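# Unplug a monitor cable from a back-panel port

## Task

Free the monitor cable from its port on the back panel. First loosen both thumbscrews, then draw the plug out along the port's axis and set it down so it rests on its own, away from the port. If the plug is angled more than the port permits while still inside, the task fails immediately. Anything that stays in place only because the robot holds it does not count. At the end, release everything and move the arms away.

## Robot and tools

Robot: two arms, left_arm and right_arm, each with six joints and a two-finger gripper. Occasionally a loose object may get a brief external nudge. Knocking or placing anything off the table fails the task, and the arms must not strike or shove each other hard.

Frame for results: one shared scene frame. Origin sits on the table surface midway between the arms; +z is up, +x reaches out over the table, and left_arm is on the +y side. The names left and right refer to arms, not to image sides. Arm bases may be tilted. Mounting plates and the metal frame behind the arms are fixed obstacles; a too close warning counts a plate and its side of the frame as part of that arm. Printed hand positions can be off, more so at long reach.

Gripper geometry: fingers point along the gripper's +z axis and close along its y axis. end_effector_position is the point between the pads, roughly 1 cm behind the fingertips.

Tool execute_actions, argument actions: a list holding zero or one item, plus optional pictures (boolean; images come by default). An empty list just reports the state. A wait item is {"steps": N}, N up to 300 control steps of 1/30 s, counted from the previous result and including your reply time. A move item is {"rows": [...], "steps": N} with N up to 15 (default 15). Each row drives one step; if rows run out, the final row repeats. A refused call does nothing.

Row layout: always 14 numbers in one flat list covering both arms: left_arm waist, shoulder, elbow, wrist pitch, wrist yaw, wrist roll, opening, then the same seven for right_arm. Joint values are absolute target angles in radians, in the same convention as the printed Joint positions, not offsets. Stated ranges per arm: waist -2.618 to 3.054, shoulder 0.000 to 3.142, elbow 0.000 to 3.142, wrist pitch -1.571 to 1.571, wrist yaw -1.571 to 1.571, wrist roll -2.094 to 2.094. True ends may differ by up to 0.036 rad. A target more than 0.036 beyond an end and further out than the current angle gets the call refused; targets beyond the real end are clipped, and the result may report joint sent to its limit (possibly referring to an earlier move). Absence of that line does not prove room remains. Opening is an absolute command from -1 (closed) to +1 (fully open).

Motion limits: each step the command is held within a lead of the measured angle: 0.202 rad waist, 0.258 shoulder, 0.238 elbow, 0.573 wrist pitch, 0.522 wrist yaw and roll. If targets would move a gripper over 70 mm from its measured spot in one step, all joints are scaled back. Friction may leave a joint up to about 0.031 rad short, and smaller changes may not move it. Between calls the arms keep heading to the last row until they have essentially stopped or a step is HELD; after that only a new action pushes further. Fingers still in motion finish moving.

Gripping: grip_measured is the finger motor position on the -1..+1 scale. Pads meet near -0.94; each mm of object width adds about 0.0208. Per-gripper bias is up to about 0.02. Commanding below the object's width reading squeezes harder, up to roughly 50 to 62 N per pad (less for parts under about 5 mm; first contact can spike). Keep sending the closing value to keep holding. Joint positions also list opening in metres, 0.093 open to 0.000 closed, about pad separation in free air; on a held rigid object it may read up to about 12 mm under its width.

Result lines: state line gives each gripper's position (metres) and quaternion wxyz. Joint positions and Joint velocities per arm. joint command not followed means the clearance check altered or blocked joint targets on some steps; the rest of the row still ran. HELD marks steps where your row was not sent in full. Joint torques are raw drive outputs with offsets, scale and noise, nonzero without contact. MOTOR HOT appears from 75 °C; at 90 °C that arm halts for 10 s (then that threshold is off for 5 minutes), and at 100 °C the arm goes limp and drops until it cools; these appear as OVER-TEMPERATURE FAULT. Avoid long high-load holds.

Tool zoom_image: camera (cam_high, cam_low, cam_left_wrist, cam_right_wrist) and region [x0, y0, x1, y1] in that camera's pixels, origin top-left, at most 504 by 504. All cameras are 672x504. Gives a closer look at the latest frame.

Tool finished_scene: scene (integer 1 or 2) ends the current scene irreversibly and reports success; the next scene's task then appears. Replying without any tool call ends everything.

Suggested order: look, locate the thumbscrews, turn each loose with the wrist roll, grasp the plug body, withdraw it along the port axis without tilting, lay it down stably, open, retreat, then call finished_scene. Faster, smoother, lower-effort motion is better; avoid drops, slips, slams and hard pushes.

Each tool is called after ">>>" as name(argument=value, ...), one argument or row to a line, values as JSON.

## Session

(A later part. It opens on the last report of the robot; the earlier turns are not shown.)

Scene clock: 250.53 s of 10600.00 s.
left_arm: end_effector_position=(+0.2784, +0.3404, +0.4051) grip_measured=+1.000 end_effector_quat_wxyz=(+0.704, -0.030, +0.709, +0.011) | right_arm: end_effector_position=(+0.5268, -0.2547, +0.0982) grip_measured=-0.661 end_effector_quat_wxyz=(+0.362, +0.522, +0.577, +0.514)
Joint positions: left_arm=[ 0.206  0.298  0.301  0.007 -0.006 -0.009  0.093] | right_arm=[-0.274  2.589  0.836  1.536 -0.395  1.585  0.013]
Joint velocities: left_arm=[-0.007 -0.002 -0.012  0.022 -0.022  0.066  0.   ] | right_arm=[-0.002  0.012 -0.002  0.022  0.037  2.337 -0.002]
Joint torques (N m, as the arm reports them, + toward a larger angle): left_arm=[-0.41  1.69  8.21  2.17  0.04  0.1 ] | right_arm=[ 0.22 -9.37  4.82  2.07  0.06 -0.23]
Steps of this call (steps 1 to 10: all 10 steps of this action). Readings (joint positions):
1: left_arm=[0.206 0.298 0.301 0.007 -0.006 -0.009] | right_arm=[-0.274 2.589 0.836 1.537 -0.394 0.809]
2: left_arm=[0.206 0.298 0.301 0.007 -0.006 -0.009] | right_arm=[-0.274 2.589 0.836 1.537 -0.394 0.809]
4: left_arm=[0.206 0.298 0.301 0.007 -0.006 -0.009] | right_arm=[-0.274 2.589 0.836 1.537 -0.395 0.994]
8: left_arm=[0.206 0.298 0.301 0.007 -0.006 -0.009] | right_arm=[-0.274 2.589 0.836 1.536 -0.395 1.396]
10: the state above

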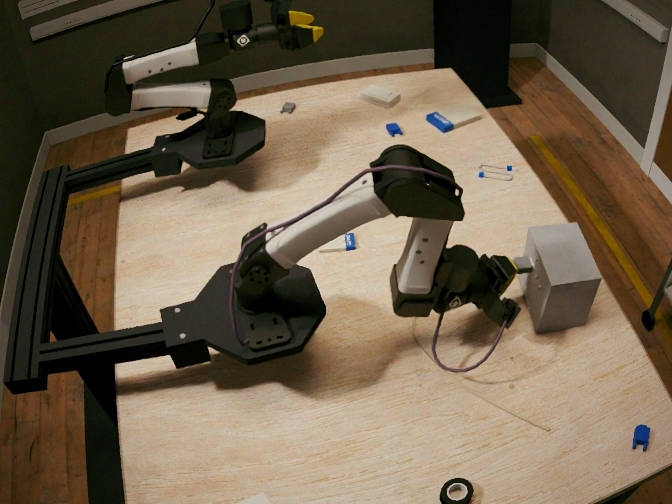

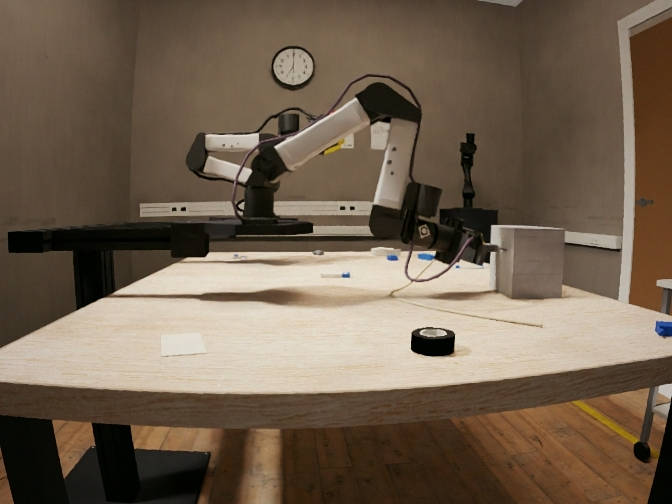

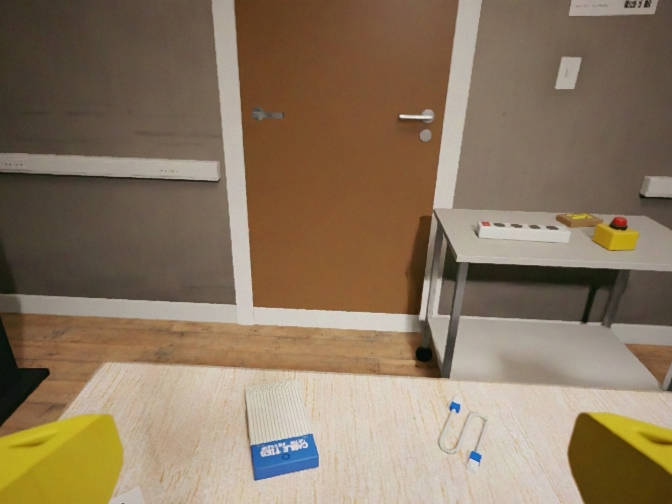

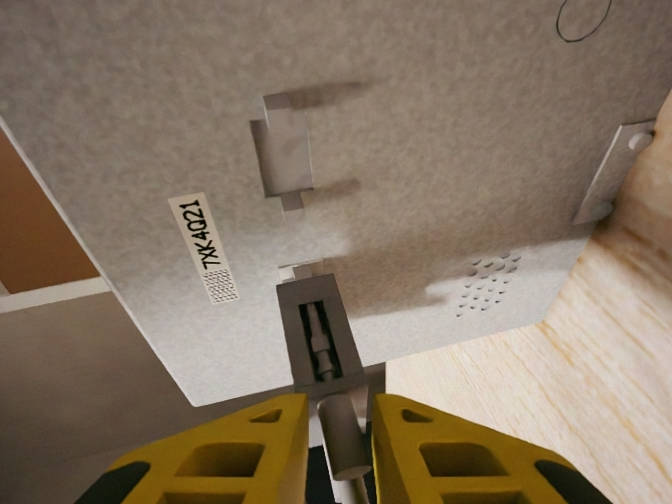

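>>> execute_actions(
  actions=[
    {"rows":[[0.2,0.3,0.3,0,0,0,1,-0.272,2.59,0.85,1.535,-0.4,1.93,-1],[0.2,0.3,0.3,0,0,0,1,-0.272,2.59,0.85,1.535,-0.4,1.93,-1],[0.2,0.3,0.3,0,0,0,1,-0.272,2.59,0.85,1.535,-0.4,0.63,-1]]},
  ],
  pictures=false,
)

>>> execute_actions(
  actions=[
    {"rows":[[0.2,0.3,0.3,0,0,0,1,-0.272,2.59,0.85,1.535,-0.4,0.8,-0.66],[0.2,0.3,0.3,0,0,0,1,-0.272,2.59,0.85,1.535,-0.4,0.8,-0.66],[0.2,0.3,0.3,0,0,0,1,-0.272,2.59,0.85,1.535,-0.4,2.09,-0.66]]},
  ],
  pictures=false,
)

>>> execute_actions(
  actions=[
    {"rows":[[0.2,0.3,0.3,0,0,0,1,-0.272,2.59,0.85,1.535,-0.4,1.93,-1],[0.2,0.3,0.3,0,0,0,1,-0.272,2.59,0.85,1.535,-0.4,1.93,-1],[0.2,0.3,0.3,0,0,0,1,-0.272,2.59,0.85,1.535,-0.4,0.63,-1]]},
  ],
  pictures=false,
)

>>> execute_actions(
  actions=[
    {"rows":[[0.2,0.3,0.3,0,0,0,1,-0.272,2.59,0.85,1.535,-0.4,0.8,-0.66],[0.2,0.3,0.3,0,0,0,1,-0.272,2.59,0.85,1.535,-0.4,0.8,-0.66],[0.2,0.3,0.3,0,0,0,1,-0.272,2.59,0.85,1.535,-0.4,2.09,-0.66]]},
  ],
  pictures=false,
)

>>> execute_actions(
  actions=[
    {"rows":[[0.2,0.3,0.3,0,0,0,1,-0.272,2.59,0.85,1.535,-0.4,1.93,-1],[0.2,0.3,0.3,0,0,0,1,-0.272,2.59,0.85,1.535,-0.4,1.93,-1],[0.2,0.3,0.3,0,0,0,1,-0.272,2.59,0.85,1.535,-0.4,0.63,-1]]},
  ],
  pictures=false,
)

>>> execute_actions(
  actions=[
    {"rows":[[0.2,0.3,0.3,0,0,0,1,-0.272,2.59,0.85,1.535,-0.4,0.8,-0.66],[0.2,0.3,0.3,0,0,0,1,-0.272,2.59,0.85,1.535,-0.4,0.8,-0.66],[0.2,0.3,0.3,0,0,0,1,-0.272,2.59,0.85,1.535,-0.4,2.09,-0.66]]},
  ],
  pictures=false,
)

>>> execute_actions(
  actions=[
    {"rows":[[0.2,0.3,0.3,0,0,0,1,-0.272,2.59,0.85,1.535,-0.4,1.93,-1],[0.2,0.3,0.3,0,0,0,1,-0.272,2.59,0.85,1.535,-0.4,1.93,-1],[0.2,0.3,0.3,0,0,0,1,-0.272,2.59,0.85,1.535,-0.4,0.63,-1]]},
  ],
  pictures=false,
)

>>> execute_actions(
  actions=[
    {"rows":[[0.2,0.3,0.3,0,0,0,1,-0.272,2.59,0.85,1.535,-0.4,0.8,-0.66],[0.2,0.3,0.3,0,0,0,1,-0.272,2.59,0.85,1.535,-0.4,0.8,-0.66],[0.2,0.3,0.3,0,0,0,1,-0.272,2.59,0.85,1.535,-0.4,2.09,-0.66]]},
  ],
  pictures=false,
)

>>> execute_actions(
  actions=[
    {"rows":[[0.2,0.3,0.3,0,0,0,1,-0.272,2.59,0.85,1.535,-0.4,1.93,-1],[0.2,0.3,0.3,0,0,0,1,-0.272,2.59,0.85,1.535,-0.4,1.93,-1],[0.2,0.3,0.3,0,0,0,1,-0.272,2.59,0.85,1.535,-0.4,0.63,-1]]},
  ],
  pictures=false,
)

>>> execute_actions(
  actions=[
    {"rows":[[0.2,0.3,0.3,0,0,0,1,-0.272,2.59,0.85,1.535,-0.4,0.8,-0.66],[0.2,0.3,0.3,0,0,0,1,-0.272,2.59,0.85,1.535,-0.4,0.8,-0.66],[0.2,0.3,0.3,0,0,0,1,-0.272,2.59,0.85,1.535,-0.4,2.09,-0.66]]},
  ],
  pictures=false,
)

>>> execute_actions(
  actions=[
    {"rows":[[0.2,0.3,0.3,0,0,0,1,-0.272,2.59,0.85,1.535,-0.4,1.93,-1],[0.2,0.3,0.3,0,0,0,1,-0.272,2.59,0.85,1.535,-0.4,1.93,-1],[0.2,0.3,0.3,0,0,0,1,-0.272,2.59,0.85,1.535,-0.4,0.63,-1]]},
  ],
  pictures=false,
)

>>> execute_actions(
  actions=[
    {"rows":[[0.2,0.3,0.3,0,0,0,1,-0.272,2.59,0.85,1.535,-0.4,0.8,-0.66],[0.2,0.3,0.3,0,0,0,1,-0.272,2.59,0.85,1.535,-0.4,0.8,-0.66],[0.2,0.3,0.3,0,0,0,1,-0.272,2.59,0.85,1.535,-0.4,2.09,-0.66]]},
  ],
  pictures=false,
)

>>> execute_actions(
  actions=[
    {"rows":[[0.2,0.3,0.3,0,0,0,1,-0.272,2.59,0.85,1.535,-0.4,1.93,-1],[0.2,0.3,0.3,0,0,0,1,-0.272,2.59,0.85,1.535,-0.4,1.93,-1],[0.2,0.3,0.3,0,0,0,1,-0.272,2.59,0.85,1.535,-0.4,0.63,-1]]},
  ],
  pictures=false,
)

>>> execute_actions(
  actions=[
    {"rows":[[0.2,0.3,0.3,0,0,0,1,-0.272,2.59,0.85,1.535,-0.4,0.8,-0.66],[0.2,0.3,0.3,0,0,0,1,-0.272,2.59,0.85,1.535,-0.4,0.8,-0.66],[0.2,0.3,0.3,0,0,0,1,-0.272,2.59,0.85,1.535,-0.4,2.09,-0.66]]},
  ],
  pictures=false,
)

>>> execute_actions(
  actions=[
    {"rows":[[0.2,0.3,0.3,0,0,0,1,-0.272,2.59,0.85,1.535,-0.4,1.93,-1],[0.2,0.3,0.3,0,0,0,1,-0.272,2.59,0.85,1.535,-0.4,1.93,-1],[0.2,0.3,0.3,0,0,0,1,-0.272,2.59,0.85,1.535,-0.4,0.63,-1]]},
  ],
  pictures=false,
)

>>> execute_actions(
  actions=[
    {"rows":[[0.2,0.3,0.3,0,0,0,1,-0.272,2.59,0.85,1.535,-0.4,0.8,-0.66]],"steps":8},
  ],
)

>>> zoom_image(
  camera="cam_right_wrist",
  region=[230,240,450,480],
)

Scene clock: 292.10 s of 10600.00 s.
left_arm: end_effector_position=(+0.2784, +0.3404, +0.4051) grip_measured=+1.000 end_effector_quat_wxyz=(+0.704, -0.030, +0.709, +0.011) | right_arm: end_effector_position=(+0.5269, -0.2552, +0.0982) grip_measured=-0.969 end_effector_quat_wxyz=(+0.529, +0.268, +0.730, +0.339)
Joint positions: left_arm=[ 0.206  0.298  0.301  0.007 -0.006 -0.009  0.093] | right_arm=[-0.274  2.589  0.836  1.536 -0.392  0.815  0.   ]
Joint velocities: left_arm=[-0.002  0.007  0.007  0.007  0.022 -0.051  0.   ] | right_arm=[ 0.002 -0.007 -0.007 -0.095 -0.037 -1.077  0.   ]
Joint torques (N m, as the arm reports them, + toward a larger angle): left_arm=[-0.3   1.76  8.25  2.16  0.06  0.11] | right_arm=[ 0.07 -9.13  4.79  2.19 -0.07 -0.45]
Steps of this call (steps 1 to 45: the robot went on to your last target; steps 46 to 110: nothing new was sent; then 37.40 s passed at rest; steps 111 to 125: all 15 steps of this action). Readings (joint positions):
111: left_arm=[0.206 0.298 0.301 0.007 -0.006 -0.009] | right_arm=[-0.274 2.589 0.836 1.531 -0.394 1.933]
112: left_arm=[0.206 0.298 0.301 0.007 -0.006 -0.009] | right_arm=[-0.274 2.589 0.836 1.535 -0.394 1.932]
114: left_arm=[0.206 0.298 0.301 0.007 -0.006 -0.009] | right_arm=[-0.274 2.589 0.836 1.537 -0.393 1.746]
118: left_arm=[0.206 0.298 0.301 0.007 -0.006 -0.009] | right_arm=[-0.274 2.589 0.836 1.537 -0.392 1.347]
125: the state above

Scene clock: 292.60 s of 10600.00 s.
left_arm: end_effector_position=(+0.2784, +0.3404, +0.4051) grip_measured=+1.000 end_effector_quat_wxyz=(+0.704, -0.030, +0.709, +0.011) | right_arm: end_effector_position=(+0.5268, -0.2547, +0.0977) grip_measured=-0.661 end_effector_quat_wxyz=(+0.269, +0.613, +0.480, +0.567)
Joint positions: left_arm=[ 0.206  0.298  0.301  0.007 -0.006 -0.009  0.093] | right_arm=[-0.273  2.589  0.836  1.534 -0.394  1.926  0.013]
Joint velocities: left_arm=[-0.002  0.012 -0.002  0.007 -0.051 -0.007  0.   ] | right_arm=[-0.007  0.017 -0.012 -0.022  0.022  1.092  0.001]
Joint torques (N m, as the arm reports them, + toward a larger angle): left_arm=[-0.29  1.71  8.15  2.19  0.05  0.12] | right_arm=[ 0.09 -9.56  4.87  2.18  0.05 -0.04]
Steps of this call (steps 1 to 15: all 15 steps of this action). Readings (joint positions):
1: left_arm=[0.206 0.298 0.301 0.007 -0.006 -0.009] | right_arm=[-0.273 2.589 0.836 1.537 -0.393 0.809]
2: left_arm=[0.206 0.298 0.301 0.007 -0.006 -0.009] | right_arm=[-0.273 2.589 0.836 1.537 -0.393 0.809]
4: left_arm=[0.206 0.298 0.301 0.007 -0.006 -0.009] | right_arm=[-0.273 2.589 0.836 1.537 -0.394 0.994]
8: left_arm=[0.206 0.298 0.301 0.007 -0.006 -0.009] | right_arm=[-0.273 2.589 0.836 1.536 -0.394 1.396]
15: the state above

Scene clock: 293.10 s of 10600.00 s.
left_arm: end_effector_position=(+0.2784, +0.3404, +0.4051) grip_measured=+1.000 end_effector_quat_wxyz=(+0.704, -0.030, +0.709, +0.011) | right_arm: end_effector_position=(+0.5269, -0.2552, +0.0982) grip_measured=-0.968 end_effector_quat_wxyz=(+0.529, +0.268, +0.730, +0.339)
Joint positions: left_arm=[ 0.206  0.298  0.301  0.007 -0.006 -0.009  0.093] | right_arm=[-0.274  2.589  0.836  1.536 -0.392  0.815  0.   ]
Joint velocities: left_arm=[-0.012 -0.017 -0.002  0.022 -0.007 -0.022  0.   ] | right_arm=[ 0.007 -0.017  0.002 -0.037 -0.037 -1.092  0.   ]
Joint torques (N m, as the arm reports them, + toward a larger angle): left_arm=[-0.33  1.75  8.15  2.16  0.06  0.14] | right_arm=[ 0.06 -9.43  4.68  2.15  0.02 -0.46]
Steps of this call (steps 1 to 15: all 15 steps of this action). Readings (joint positions):
1: left_arm=[0.206 0.298 0.301 0.007 -0.006 -0.009] | right_arm=[-0.273 2.589 0.836 1.532 -0.393 1.932]
2: left_arm=[0.206 0.298 0.301 0.007 -0.006 -0.009] | right_arm=[-0.273 2.589 0.836 1.535 -0.393 1.931]
4: left_arm=[0.206 0.298 0.301 0.007 -0.006 -0.009] | right_arm=[-0.273 2.589 0.836 1.536 -0.392 1.746]
8: left_arm=[0.206 0.298 0.301 0.007 -0.006 -0.009] | right_arm=[-0.273 2.589 0.836 1.537 -0.391 1.347]
15: the state above

Scene clock: 293.60 s of 10600.00 s.
left_arm: end_effector_position=(+0.2784, +0.3404, +0.4051) grip_measured=+1.000 end_effector_quat_wxyz=(+0.704, -0.030, +0.709, +0.011) | right_arm: end_effector_position=(+0.5267, -0.2548, +0.0977) grip_measured=-0.661 end_effector_quat_wxyz=(+0.269, +0.613, +0.480, +0.567)
Joint positions: left_arm=[ 0.206  0.298  0.301  0.007 -0.006 -0.009  0.093] | right_arm=[-0.274  2.589  0.836  1.534 -0.394  1.926  0.013]
Joint velocities: left_arm=[-0.012 -0.002 -0.027 -0.022  0.022 -0.022  0.   ] | right_arm=[-0.022 -0.012  0.022 -0.007  0.081  1.048  0.   ]
Joint torques (N m, as the arm reports them, + toward a larger angle): left_arm=[-0.33  1.76  8.09  2.16  0.04  0.11] | right_arm=[ 0.29 -9.51  4.86  2.18 -0.02 -0.02]
Steps of this call (steps 1 to 15: all 15 steps of this action). Readings (joint positions):
1: left_arm=[0.206 0.298 0.301 0.007 -0.006 -0.009] | right_arm=[-0.274 2.589 0.836 1.537 -0.393 0.809]
2: left_arm=[0.206 0.298 0.301 0.007 -0.006 -0.009] | right_arm=[-0.274 2.589 0.836 1.537 -0.394 0.809]
4: left_arm=[0.206 0.298 0.301 0.007 -0.006 -0.009] | right_arm=[-0.274 2.589 0.836 1.537 -0.394 0.994]
8: left_arm=[0.206 0.298 0.301 0.007 -0.006 -0.009] | right_arm=[-0.274 2.589 0.836 1.536 -0.394 1.396]
15: the state above

Scene clock: 294.10 s of 10600.00 s.
left_arm: end_effector_position=(+0.2784, +0.3404, +0.4051) grip_measured=+1.000 end_effector_quat_wxyz=(+0.704, -0.030, +0.709, +0.011) | right_arm: end_effector_position=(+0.5269, -0.2551, +0.0982) grip_measured=-0.968 end_effector_quat_wxyz=(+0.529, +0.268, +0.730, +0.340)
Joint positions: left_arm=[ 0.206  0.298  0.301  0.007 -0.006 -0.009  0.093] | right_arm=[-0.274  2.589  0.836  1.536 -0.393  0.815  0.   ]
Joint velocities: left_arm=[-0.012 -0.017  0.002 -0.007  0.022 -0.007  0.   ] | right_arm=[ 0.007 -0.007  0.007 -0.037  0.022 -0.989  0.   ]
Joint torques (N m, as the arm reports them, + toward a larger angle): left_arm=[-0.25  1.77  8.24  2.13  0.07  0.09] | right_arm=[-0.04 -9.49  4.8   2.12  0.02 -0.53]
Steps of this call (steps 1 to 15: all 15 steps of this action). Readings (joint positions):
1: left_arm=[0.206 0.298 0.301 0.007 -0.006 -0.009] | right_arm=[-0.274 2.589 0.836 1.532 -0.394 1.932]
2: left_arm=[0.206 0.298 0.301 0.007 -0.006 -0.009] | right_arm=[-0.274 2.589 0.836 1.535 -0.394 1.931]
4: left_arm=[0.206 0.298 0.301 0.007 -0.006 -0.009] | right_arm=[-0.274 2.589 0.836 1.537 -0.393 1.746]
8: left_arm=[0.206 0.298 0.301 0.007 -0.006 -0.009] | right_arm=[-0.274 2.589 0.836 1.538 -0.392 1.346]
15: the state above

Scene clock: 294.60 s of 10600.00 s.
left_arm: end_effector_position=(+0.2784, +0.3404, +0.4051) grip_measured=+1.000 end_effector_quat_wxyz=(+0.704, -0.030, +0.709, +0.011) | right_arm: end_effector_position=(+0.5267, -0.2547, +0.0977) grip_measured=-0.661 end_effector_quat_wxyz=(+0.269, +0.613, +0.480, +0.567)
Joint positions: left_arm=[ 0.206  0.298  0.301  0.007 -0.006 -0.009  0.093] | right_arm=[-0.274  2.589  0.836  1.534 -0.395  1.926  0.013]
Joint velocities: left_arm=[ 0.007  0.012  0.002  0.022 -0.037  0.022  0.   ] | right_arm=[-0.012 -0.012  0.012 -0.066  0.022  1.077 -0.   ]
Joint torques (N m, as the arm reports them, + toward a larger angle): left_arm=[-0.36  1.79  8.2   2.15  0.09  0.13] | right_arm=[-0.07 -9.52  4.87  2.19 -0.06 -0.07]
Steps of this call (steps 1 to 15: all 15 steps of this action). Readings (joint positions):
1: left_arm=[0.206 0.298 0.301 0.007 -0.006 -0.009] | right_arm=[-0.274 2.589 0.836 1.537 -0.394 0.809]
2: left_arm=[0.206 0.298 0.301 0.007 -0.006 -0.009] | right_arm=[-0.274 2.589 0.836 1.537 -0.394 0.808]
4: left_arm=[0.206 0.298 0.301 0.007 -0.006 -0.009] | right_arm=[-0.274 2.589 0.836 1.537 -0.395 0.994]
8: left_arm=[0.206 0.298 0.301 0.007 -0.006 -0.009] | right_arm=[-0.274 2.589 0.836 1.536 -0.395 1.396]
15: the state above

Scene clock: 295.10 s of 10600.00 s.
left_arm: end_effector_position=(+0.2784, +0.3404, +0.4051) grip_measured=+1.000 end_effector_quat_wxyz=(+0.704, -0.030, +0.709, +0.011) | right_arm: end_effector_position=(+0.5269, -0.2551, +0.0982) grip_measured=-0.968 end_effector_quat_wxyz=(+0.529, +0.268, +0.730, +0.340)
Joint positions: left_arm=[ 0.206  0.298  0.301  0.007 -0.006 -0.009  0.093] | right_arm=[-0.274  2.589  0.836  1.536 -0.394  0.815  0.   ]
Joint velocities: left_arm=[-0.012 -0.002 -0.002 -0.037 -0.007 -0.081  0.   ] | right_arm=[ 0.002 -0.002 -0.002 -0.007 -0.022 -1.092  0.   ]
Joint torques (N m, as the arm reports them, + toward a larger angle): left_arm=[-0.36  1.74  8.06  2.15  0.08  0.13] | right_arm=[-0.29 -9.49  4.78  2.16  0.   -0.37]
Steps of this call (steps 1 to 15: all 15 steps of this action). Readings (joint positions):
1: left_arm=[0.206 0.298 0.301 0.007 -0.006 -0.009] | right_arm=[-0.274 2.589 0.836 1.532 -0.394 1.932]
2: left_arm=[0.206 0.298 0.301 0.007 -0.006 -0.009] | right_arm=[-0.274 2.589 0.836 1.535 -0.394 1.931]
4: left_arm=[0.206 0.298 0.301 0.007 -0.006 -0.009] | right_arm=[-0.274 2.589 0.836 1.537 -0.393 1.745]
8: left_arm=[0.206 0.298 0.301 0.007 -0.006 -0.009] | right_arm=[-0.274 2.589 0.836 1.538 -0.393 1.346]
15: the state above

Scene clock: 295.60 s of 10600.00 s.
left_arm: end_effector_position=(+0.2784, +0.3404, +0.4051) grip_measured=+1.000 end_effector_quat_wxyz=(+0.704, -0.030, +0.709, +0.011) | right_arm: end_effector_position=(+0.5269, -0.2549, +0.0977) grip_measured=-0.661 end_effector_quat_wxyz=(+0.269, +0.613, +0.480, +0.567)
Joint positions: left_arm=[ 0.206  0.298  0.301  0.007 -0.006 -0.009  0.093] | right_arm=[-0.274  2.589  0.836  1.533 -0.395  1.926  0.013]
Joint velocities: left_arm=[-0.007 -0.007 -0.007  0.007  0.066 -0.037  0.   ] | right_arm=[-0.022 -0.007  0.017 -0.095  0.007  1.062 -0.001]
Joint torques (N m, as the arm reports them, + toward a larger angle): left_arm=[-0.33  1.75  8.09  2.13  0.07  0.13] | right_arm=[ 0.01 -9.29  4.78  2.15  0.04 -0.02]
Steps of this call (steps 1 to 15: all 15 steps of this action). Readings (joint positions):
1: left_arm=[0.206 0.298 0.301 0.007 -0.006 -0.009] | right_arm=[-0.274 2.589 0.836 1.537 -0.394 0.808]
2: left_arm=[0.206 0.298 0.301 0.007 -0.006 -0.009] | right_arm=[-0.274 2.589 0.836 1.537 -0.395 0.808]
4: left_arm=[0.206 0.298 0.301 0.007 -0.006 -0.009] | right_arm=[-0.274 2.589 0.836 1.537 -0.395 0.994]
8: left_arm=[0.206 0.298 0.301 0.007 -0.006 -0.009] | right_arm=[-0.274 2.589 0.836 1.536 -0.395 1.396]
15: the state above

Scene clock: 296.10 s of 10600.00 s.
left_arm: end_effector_position=(+0.2784, +0.3404, +0.4051) grip_measured=+1.000 end_effector_quat_wxyz=(+0.704, -0.030, +0.709, +0.011) | right_arm: end_effector_position=(+0.5270, -0.2551, +0.0982) grip_measured=-0.967 end_effector_quat_wxyz=(+0.529, +0.268, +0.730, +0.340)
Joint positions: left_arm=[ 0.206  0.298  0.301  0.007 -0.006 -0.009  0.093] | right_arm=[-0.274  2.589  0.836  1.535 -0.394  0.815  0.   ]
Joint velocities: left_arm=[ 0.002 -0.007  0.017 -0.051 -0.051 -0.022  0.   ] | right_arm=[-0.012 -0.002  0.017 -0.037 -0.007 -1.048  0.   ]
Joint torques (N m, as the arm reports them, + toward a larger angle): left_arm=[-0.3   1.71  8.19  2.16  0.07  0.14] | right_arm=[-0.03 -9.73  4.82  2.12 -0.01 -0.43]
Steps of this call (steps 1 to 15: all 15 steps of this action). Readings (joint positions):
1: left_arm=[0.206 0.298 0.301 0.007 -0.006 -0.009] | right_arm=[-0.274 2.589 0.836 1.531 -0.395 1.932]
2: left_arm=[0.206 0.298 0.301 0.007 -0.006 -0.009] | right_arm=[-0.274 2.589 0.836 1.534 -0.395 1.931]
4: left_arm=[0.206 0.298 0.301 0.007 -0.006 -0.009] | right_arm=[-0.274 2.589 0.836 1.536 -0.394 1.745]
8: left_arm=[0.206 0.298 0.301 0.007 -0.006 -0.009] | right_arm=[-0.274 2.589 0.836 1.537 -0.394 1.346]
15: the state above

Scene clock: 296.60 s of 10600.00 s.
left_arm: end_effector_position=(+0.2784, +0.3404, +0.4051) grip_measured=+1.000 end_effector_quat_wxyz=(+0.704, -0.030, +0.709, +0.011) | right_arm: end_effector_position=(+0.5269, -0.2546, +0.0977) grip_measured=-0.661 end_effector_quat_wxyz=(+0.269, +0.613, +0.480, +0.567)
Joint positions: left_arm=[ 0.206  0.298  0.301  0.007 -0.006 -0.009  0.093] | right_arm=[-0.274  2.589  0.836  1.533 -0.396  1.926  0.013]
Joint velocities: left_arm=[-0.002 -0.007 -0.017 -0.081 -0.037 -0.037  0.   ] | right_arm=[-0.017  0.022 -0.027 -0.081 -0.037  1.121 -0.001]
Joint torques (N m, as the arm reports them, + toward a larger angle): left_arm=[-0.42  1.65  8.29  2.16  0.06  0.15] | right_arm=[ 0.07 -9.44  4.64  2.21  0.08 -0.11]
Steps of this call (steps 1 to 15: all 15 steps of this action). Readings (joint positions):
1: left_arm=[0.206 0.298 0.301 0.007 -0.006 -0.009] | right_arm=[-0.274 2.589 0.836 1.536 -0.395 0.808]
2: left_arm=[0.206 0.298 0.301 0.007 -0.006 -0.009] | right_arm=[-0.274 2.589 0.836 1.537 -0.395 0.808]
4: left_arm=[0.206 0.298 0.301 0.007 -0.006 -0.009] | right_arm=[-0.274 2.589 0.836 1.536 -0.396 0.994]
8: left_arm=[0.206 0.298 0.301 0.007 -0.006 -0.009] | right_arm=[-0.274 2.589 0.836 1.536 -0.396 1.396]
15: the state above

Scene clock: 297.10 s of 10600.00 s.
left_arm: end_effector_position=(+0.2784, +0.3404, +0.4051) grip_measured=+1.000 end_effector_quat_wxyz=(+0.704, -0.030, +0.709, +0.011) | right_arm: end_effector_position=(+0.5270, -0.2550, +0.0982) grip_measured=-0.967 end_effector_quat_wxyz=(+0.529, +0.268, +0.730, +0.340)
Joint positions: left_arm=[ 0.206  0.298  0.301  0.007 -0.006 -0.009  0.093] | right_arm=[-0.274  2.589  0.836  1.535 -0.394  0.814  0.   ]
Joint velocities: left_arm=[-0.007 -0.007 -0.007 -0.022  0.007  0.022  0.   ] | right_arm=[ 0.027 -0.007 -0.002 -0.11  -0.022 -1.092  0.   ]
Joint torques (N m, as the arm reports them, + toward a larger angle): left_arm=[-0.35  1.81  8.21  2.13  0.05  0.13] | right_arm=[ 0.01 -9.54  4.83  2.2  -0.01 -0.44]
Steps of this call (steps 1 to 15: all 15 steps of this action). Readings (joint positions):
1: left_arm=[0.206 0.298 0.301 0.007 -0.006 -0.009] | right_arm=[-0.274 2.589 0.836 1.531 -0.395 1.932]
2: left_arm=[0.206 0.298 0.301 0.007 -0.006 -0.009] | right_arm=[-0.274 2.589 0.836 1.534 -0.395 1.931]
4: left_arm=[0.206 0.298 0.301 0.007 -0.006 -0.009] | right_arm=[-0.274 2.589 0.836 1.536 -0.394 1.745]
8: left_arm=[0.206 0.298 0.301 0.007 -0.006 -0.009] | right_arm=[-0.274 2.589 0.836 1.537 -0.394 1.346]
15: the state above

Scene clock: 297.60 s of 10600.00 s.
left_arm: end_effector_position=(+0.2784, +0.3404, +0.4051) grip_measured=+1.000 end_effector_quat_wxyz=(+0.704, -0.030, +0.709, +0.011) | right_arm: end_effector_position=(+0.5269, -0.2546, +0.0977) grip_measured=-0.661 end_effector_quat_wxyz=(+0.269, +0.613, +0.480, +0.567)
Joint positions: left_arm=[ 0.206  0.298  0.301  0.007 -0.006 -0.009  0.093] | right_arm=[-0.274  2.589  0.836  1.533 -0.396  1.926  0.013]
Joint velocities: left_arm=[ 0.002 -0.007  0.007 -0.051  0.007 -0.066  0.   ] | right_arm=[-0.012  0.017  0.002 -0.022  0.081  1.092  0.001]
Joint torques (N m, as the arm reports them, + toward a larger angle): left_arm=[-0.41  1.83  8.19  2.16  0.05  0.15] | right_arm=[ 0.06 -9.5   4.75  2.2   0.01  0.  ]
Steps of this call (steps 1 to 15: all 15 steps of this action). Readings (joint positions):
1: left_arm=[0.206 0.298 0.301 0.007 -0.006 -0.009] | right_arm=[-0.274 2.589 0.836 1.536 -0.395 0.808]
2: left_arm=[0.206 0.298 0.301 0.007 -0.006 -0.009] | right_arm=[-0.274 2.589 0.836 1.536 -0.395 0.808]
4: left_arm=[0.206 0.298 0.301 0.007 -0.006 -0.009] | right_arm=[-0.274 2.589 0.836 1.536 -0.396 0.994]
8: left_arm=[0.206 0.298 0.301 0.007 -0.006 -0.009] | right_arm=[-0.274 2.589 0.836 1.535 -0.396 1.396]
15: the state above

Scene clock: 298.10 s of 10600.00 s.
left_arm: end_effector_position=(+0.2784, +0.3404, +0.4051) grip_measured=+1.000 end_effector_quat_wxyz=(+0.704, -0.030, +0.709, +0.011) | right_arm: end_effector_position=(+0.5270, -0.2550, +0.0981) grip_measured=-0.967 end_effector_quat_wxyz=(+0.528, +0.268, +0.730, +0.340)
Joint positions: left_arm=[ 0.206  0.298  0.301  0.007 -0.006 -0.009  0.093] | right_arm=[-0.274  2.589  0.836  1.535 -0.395  0.815  0.   ]
Joint velocities: left_arm=[ 0.007 -0.007 -0.012 -0.007 -0.007 -0.022  0.   ] | right_arm=[ 0.002 -0.017  0.002  0.022  0.037 -0.989  0.   ]
Joint torques (N m, as the arm reports them, + toward a larger angle): left_arm=[-0.34  1.71  8.18  2.16  0.07  0.11] | right_arm=[ 0.05 -9.35  4.84  2.11  0.08 -0.48]
Steps of this call (steps 1 to 15: all 15 steps of this action). Readings (joint positions):
1: left_arm=[0.206 0.298 0.301 0.007 -0.006 -0.009] | right_arm=[-0.274 2.589 0.836 1.531 -0.395 1.932]
2: left_arm=[0.206 0.298 0.301 0.007 -0.006 -0.009] | right_arm=[-0.274 2.589 0.836 1.534 -0.395 1.931]
4: left_arm=[0.206 0.298 0.301 0.007 -0.006 -0.009] | right_arm=[-0.274 2.589 0.836 1.536 -0.394 1.745]
8: left_arm=[0.206 0.298 0.301 0.007 -0.006 -0.009] | right_arm=[-0.274 2.589 0.836 1.537 -0.394 1.345]
15: the state above

Scene clock: 298.60 s of 10600.00 s.
left_arm: end_effector_position=(+0.2784, +0.3404, +0.4051) grip_measured=+1.000 end_effector_quat_wxyz=(+0.704, -0.030, +0.709, +0.011) | right_arm: end_effector_position=(+0.5269, -0.2546, +0.0977) grip_measured=-0.661 end_effector_quat_wxyz=(+0.269, +0.613, +0.480, +0.567)
Joint positions: left_arm=[ 0.206  0.298  0.301  0.007 -0.006 -0.009  0.093] | right_arm=[-0.274  2.589  0.836  1.533 -0.396  1.926  0.013]
Joint velocities: left_arm=[-0.002 -0.017 -0.002 -0.037 -0.007 -0.022  0.   ] | right_arm=[ 0.007 -0.007  0.007 -0.037  0.022  1.033  0.001]
Joint torques (N m, as the arm reports them, + toward a larger angle): left_arm=[-0.37  1.75  8.16  2.13  0.04  0.1 ] | right_arm=[-0.09 -9.48  4.56  2.09  0.04 -0.04]
Steps of this call (steps 1 to 15: all 15 steps of this action). Readings (joint positions):
1: left_arm=[0.206 0.298 0.301 0.007 -0.006 -0.009] | right_arm=[-0.274 2.589 0.836 1.535 -0.395 0.808]
2: left_arm=[0.206 0.298 0.301 0.007 -0.006 -0.009] | right_arm=[-0.274 2.589 0.836 1.536 -0.396 0.808]
4: left_arm=[0.206 0.298 0.301 0.007 -0.006 -0.009] | right_arm=[-0.274 2.589 0.836 1.536 -0.396 0.994]
8: left_arm=[0.206 0.298 0.301 0.007 -0.006 -0.009] | right_arm=[-0.274 2.589 0.836 1.535 -0.396 1.396]
15: the state above

Scene clock: 299.10 s of 10600.00 s.
left_arm: end_effector_position=(+0.2784, +0.3404, +0.4051) grip_measured=+1.000 end_effector_quat_wxyz=(+0.704, -0.030, +0.709, +0.011) | right_arm: end_effector_position=(+0.5270, -0.2548, +0.0981) grip_measured=-0.966 end_effector_quat_wxyz=(+0.528, +0.267, +0.730, +0.340)
Joint positions: left_arm=[ 0.206  0.298  0.301  0.007 -0.006 -0.009  0.093] | right_arm=[-0.274  2.589  0.836  1.535 -0.394  0.814  0.   ]
Joint velocities: left_arm=[-0.022  0.002 -0.002  0.066  0.081  0.022  0.   ] | right_arm=[-0.002 -0.002 -0.012  0.022 -0.037 -1.165  0.   ]
Joint torques (N m, as the arm reports them, + toward a larger angle): left_arm=[-0.32  1.65  8.25  2.19  0.04  0.13] | right_arm=[-0.24 -9.5   4.89  2.09  0.   -0.43]
Steps of this call (steps 1 to 15: all 15 steps of this action). Readings (joint positions):
1: left_arm=[0.206 0.298 0.301 0.007 -0.006 -0.009] | right_arm=[-0.274 2.589 0.836 1.531 -0.395 1.932]
2: left_arm=[0.206 0.298 0.301 0.007 -0.006 -0.009] | right_arm=[-0.274 2.589 0.836 1.534 -0.396 1.931]
4: left_arm=[0.206 0.298 0.301 0.007 -0.006 -0.009] | right_arm=[-0.274 2.589 0.836 1.536 -0.394 1.745]
8: left_arm=[0.206 0.298 0.301 0.007 -0.006 -0.009] | right_arm=[-0.274 2.589 0.836 1.538 -0.394 1.345]
15: the state above

Scene clock: 299.37 s of 10600.00 s.
left_arm: end_effector_position=(+0.2784, +0.3404, +0.4051) grip_measured=+1.000 end_effector_quat_wxyz=(+0.704, -0.030, +0.709, +0.011) | right_arm: end_effector_position=(+0.5270, -0.2547, +0.0981) grip_measured=-0.661 end_effector_quat_wxyz=(+0.529, +0.265, +0.731, +0.339)
Joint positions: left_arm=[ 0.206  0.298  0.301  0.007 -0.006 -0.009  0.093] | right_arm=[-0.274  2.589  0.836  1.534 -0.395  0.808  0.013]
Joint velocities: left_arm=[ 0.007 -0.012 -0.002 -0.051 -0.007  0.051  0.   ] | right_arm=[ 0.007  0.007 -0.017 -0.081  0.007 -0.022  0.001]
Joint torques (N m, as the arm reports them, + toward a larger angle): left_arm=[-0.32  1.69  8.26  2.15  0.05  0.13] | right_arm=[ 0.   -9.64  4.9   2.14  0.   -0.21]
Steps of this call (steps 1 to 8: all 8 steps of this action). Readings (joint positions):
1: left_arm=[0.206 0.298 0.301 0.007 -0.006 -0.009] | right_arm=[-0.274 2.589 0.836 1.535 -0.395 0.808]
2: left_arm=[0.206 0.298 0.301 0.007 -0.006 -0.009] | right_arm=[-0.274 2.589 0.836 1.536 -0.395 0.808]
4: left_arm=[0.206 0.298 0.301 0.007 -0.006 -0.009] | right_arm=[-0.274 2.589 0.836 1.534 -0.395 0.808]
8: the state above

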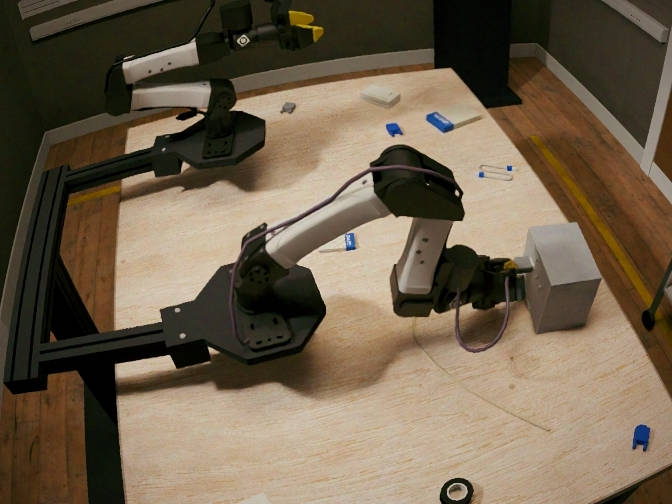

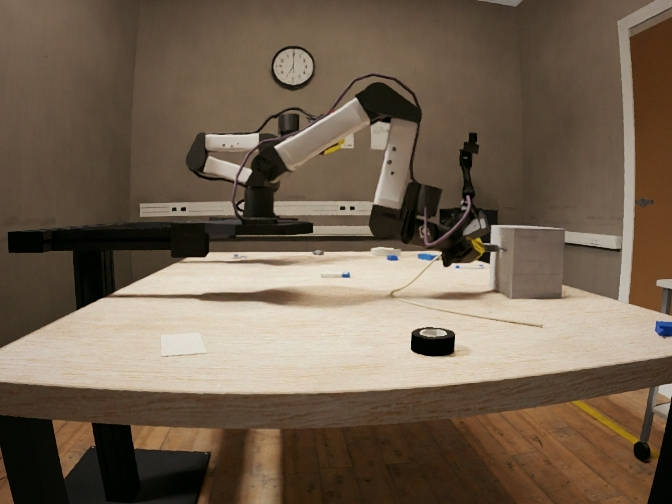

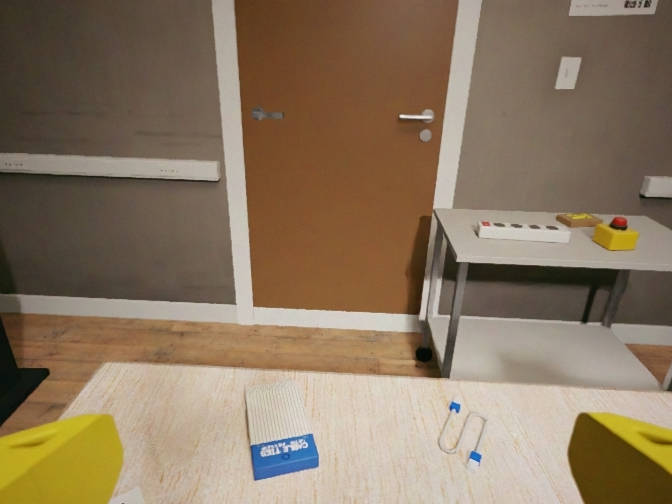

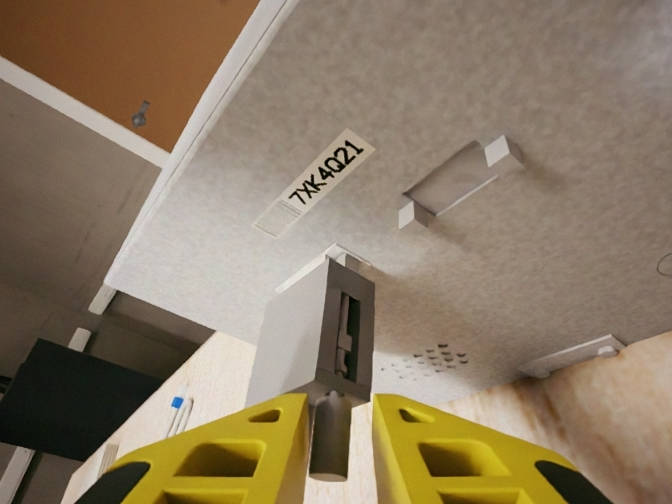

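Region (230, 240, 450, 480) of cam_right_wrist's 672x504 image, scaled by 2.100, with more detail than that image has; it fills the left 462 columns of this view, and the rest is white.

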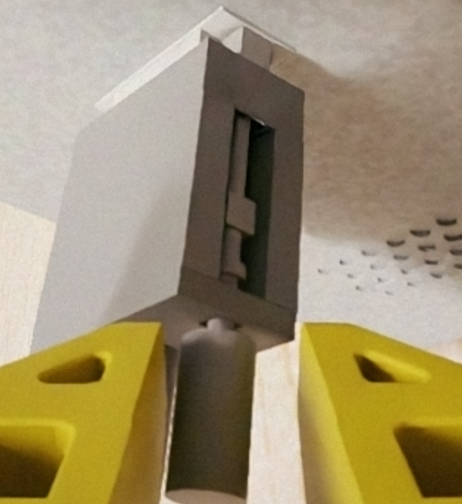

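>>> execute_actions(
  actions=[
    {"rows":[[0.2,0.3,0.3,0,0,0,1,-0.272,2.59,0.85,1.535,-0.4,0.8,-1],[0.2,0.3,0.3,0,0,0,1,-0.272,2.59,0.85,1.535,-0.4,0.8,-1],[0.2,0.3,0.3,0,0,0,1,-0.272,2.585,0.835,1.535,-0.4,0.8,-1],[0.2,0.3,0.3,0,0,0,1,-0.272,2.58,0.825,1.54,-0.4,0.8,-1],[0.2,0.3,0.3,0,0,0,1,-0.272,2.575,0.815,1.545,-0.4,0.8,-1],[0.2,0.3,0.3,0,0,0,1,-0.272,2.57,0.805,1.55,-0.4,0.8,-1]]},
  ],
)

>>> zoom_image(
  camera="cam_right_wrist",
  region=[230,240,450,480],
)

Scene clock: 303.87 s of 10600.00 s.
left_arm: end_effector_position=(+0.2784, +0.3404, +0.4051) grip_measured=+1.000 end_effector_quat_wxyz=(+0.704, -0.030, +0.709, +0.011) | right_arm: end_effector_position=(+0.5267, -0.2547, +0.0989) grip_measured=-0.975 end_effector_quat_wxyz=(+0.530, +0.265, +0.731, +0.339)
Joint positions: left_arm=[ 0.206  0.298  0.301  0.007 -0.006 -0.009  0.093] | right_arm=[-0.274  2.586  0.834  1.535 -0.395  0.808  0.   ]
Joint velocities: left_arm=[-0.017  0.002 -0.002 -0.066 -0.022 -0.037  0.   ] | right_arm=[-0.002  0.002  0.007  0.037  0.037 -0.051  0.   ]
Joint torques (N m, as the arm reports them, + toward a larger angle): left_arm=[-0.31  1.68  8.17  2.14  0.06  0.14] | right_arm=[  0.03 -10.64   0.86   2.25   0.02  -0.23]
Steps of this call (steps 1 to 15: the robot went on to your last target; steps 16 to 90: nothing new was sent; then 1.00 s passed at rest; steps 91 to 105: all 15 steps of this action). Readings (joint positions):
91: left_arm=[0.206 0.298 0.301 0.007 -0.006 -0.009] | right_arm=[-0.274 2.589 0.836 1.534 -0.397 0.808]
92: left_arm=[0.206 0.298 0.301 0.007 -0.006 -0.009] | right_arm=[-0.274 2.589 0.836 1.534 -0.398 0.808]
94: left_arm=[0.206 0.298 0.301 0.007 -0.006 -0.009] | right_arm=[-0.274 2.589 0.836 1.534 -0.398 0.808]
98: left_arm=[0.206 0.298 0.301 0.007 -0.006 -0.009] | right_arm=[-0.274 2.587 0.834 1.536 -0.395 0.808]
105: the state above

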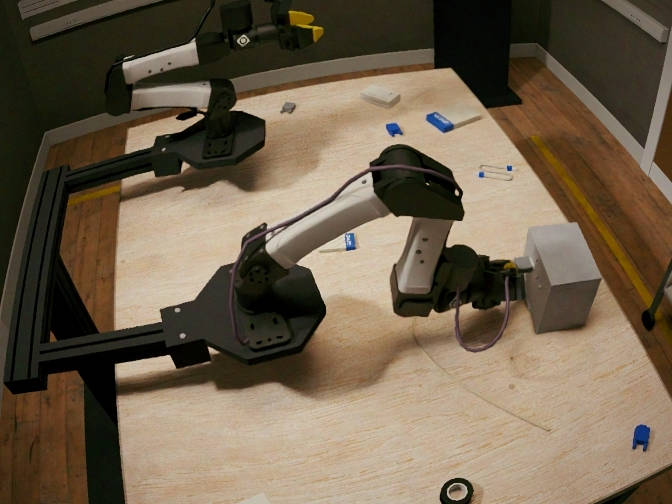

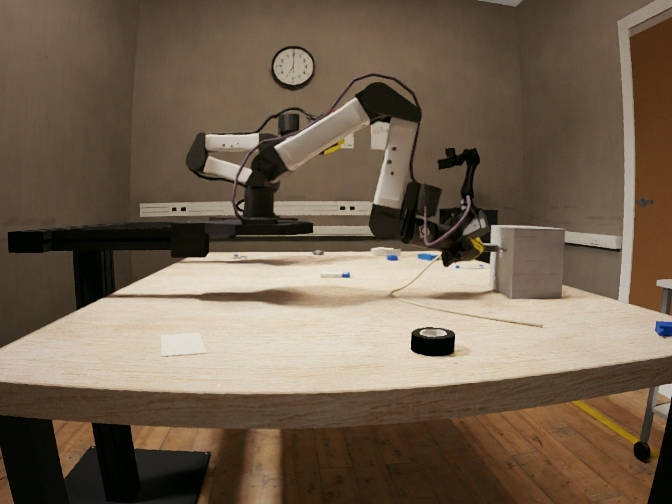

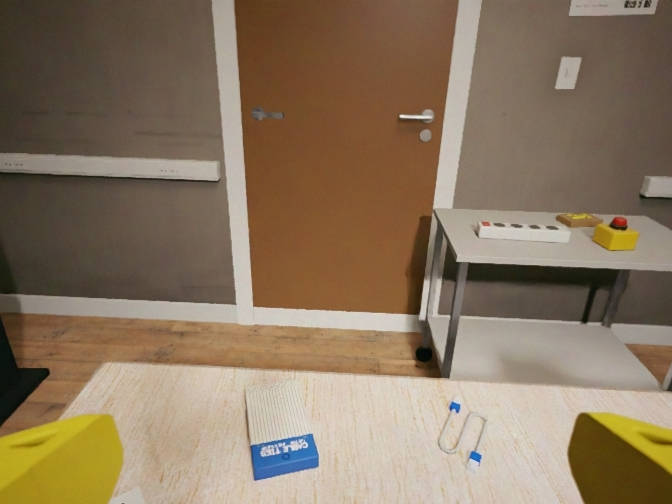

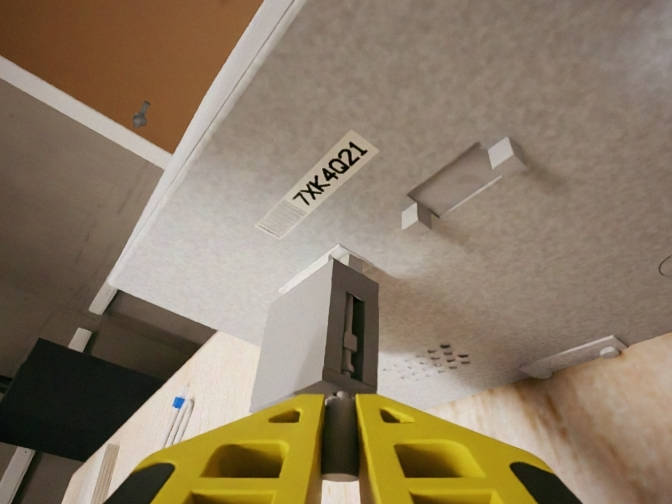

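Region (230, 240, 450, 480) of cam_right_wrist's 672x504 image, scaled by 2.100, with more detail than that image has; it fills the left 462 columns of this view, and the rest is white.

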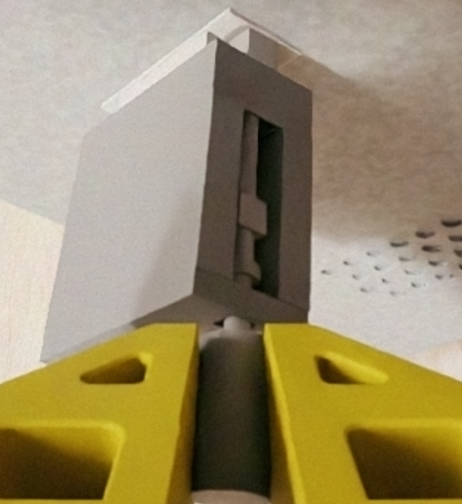

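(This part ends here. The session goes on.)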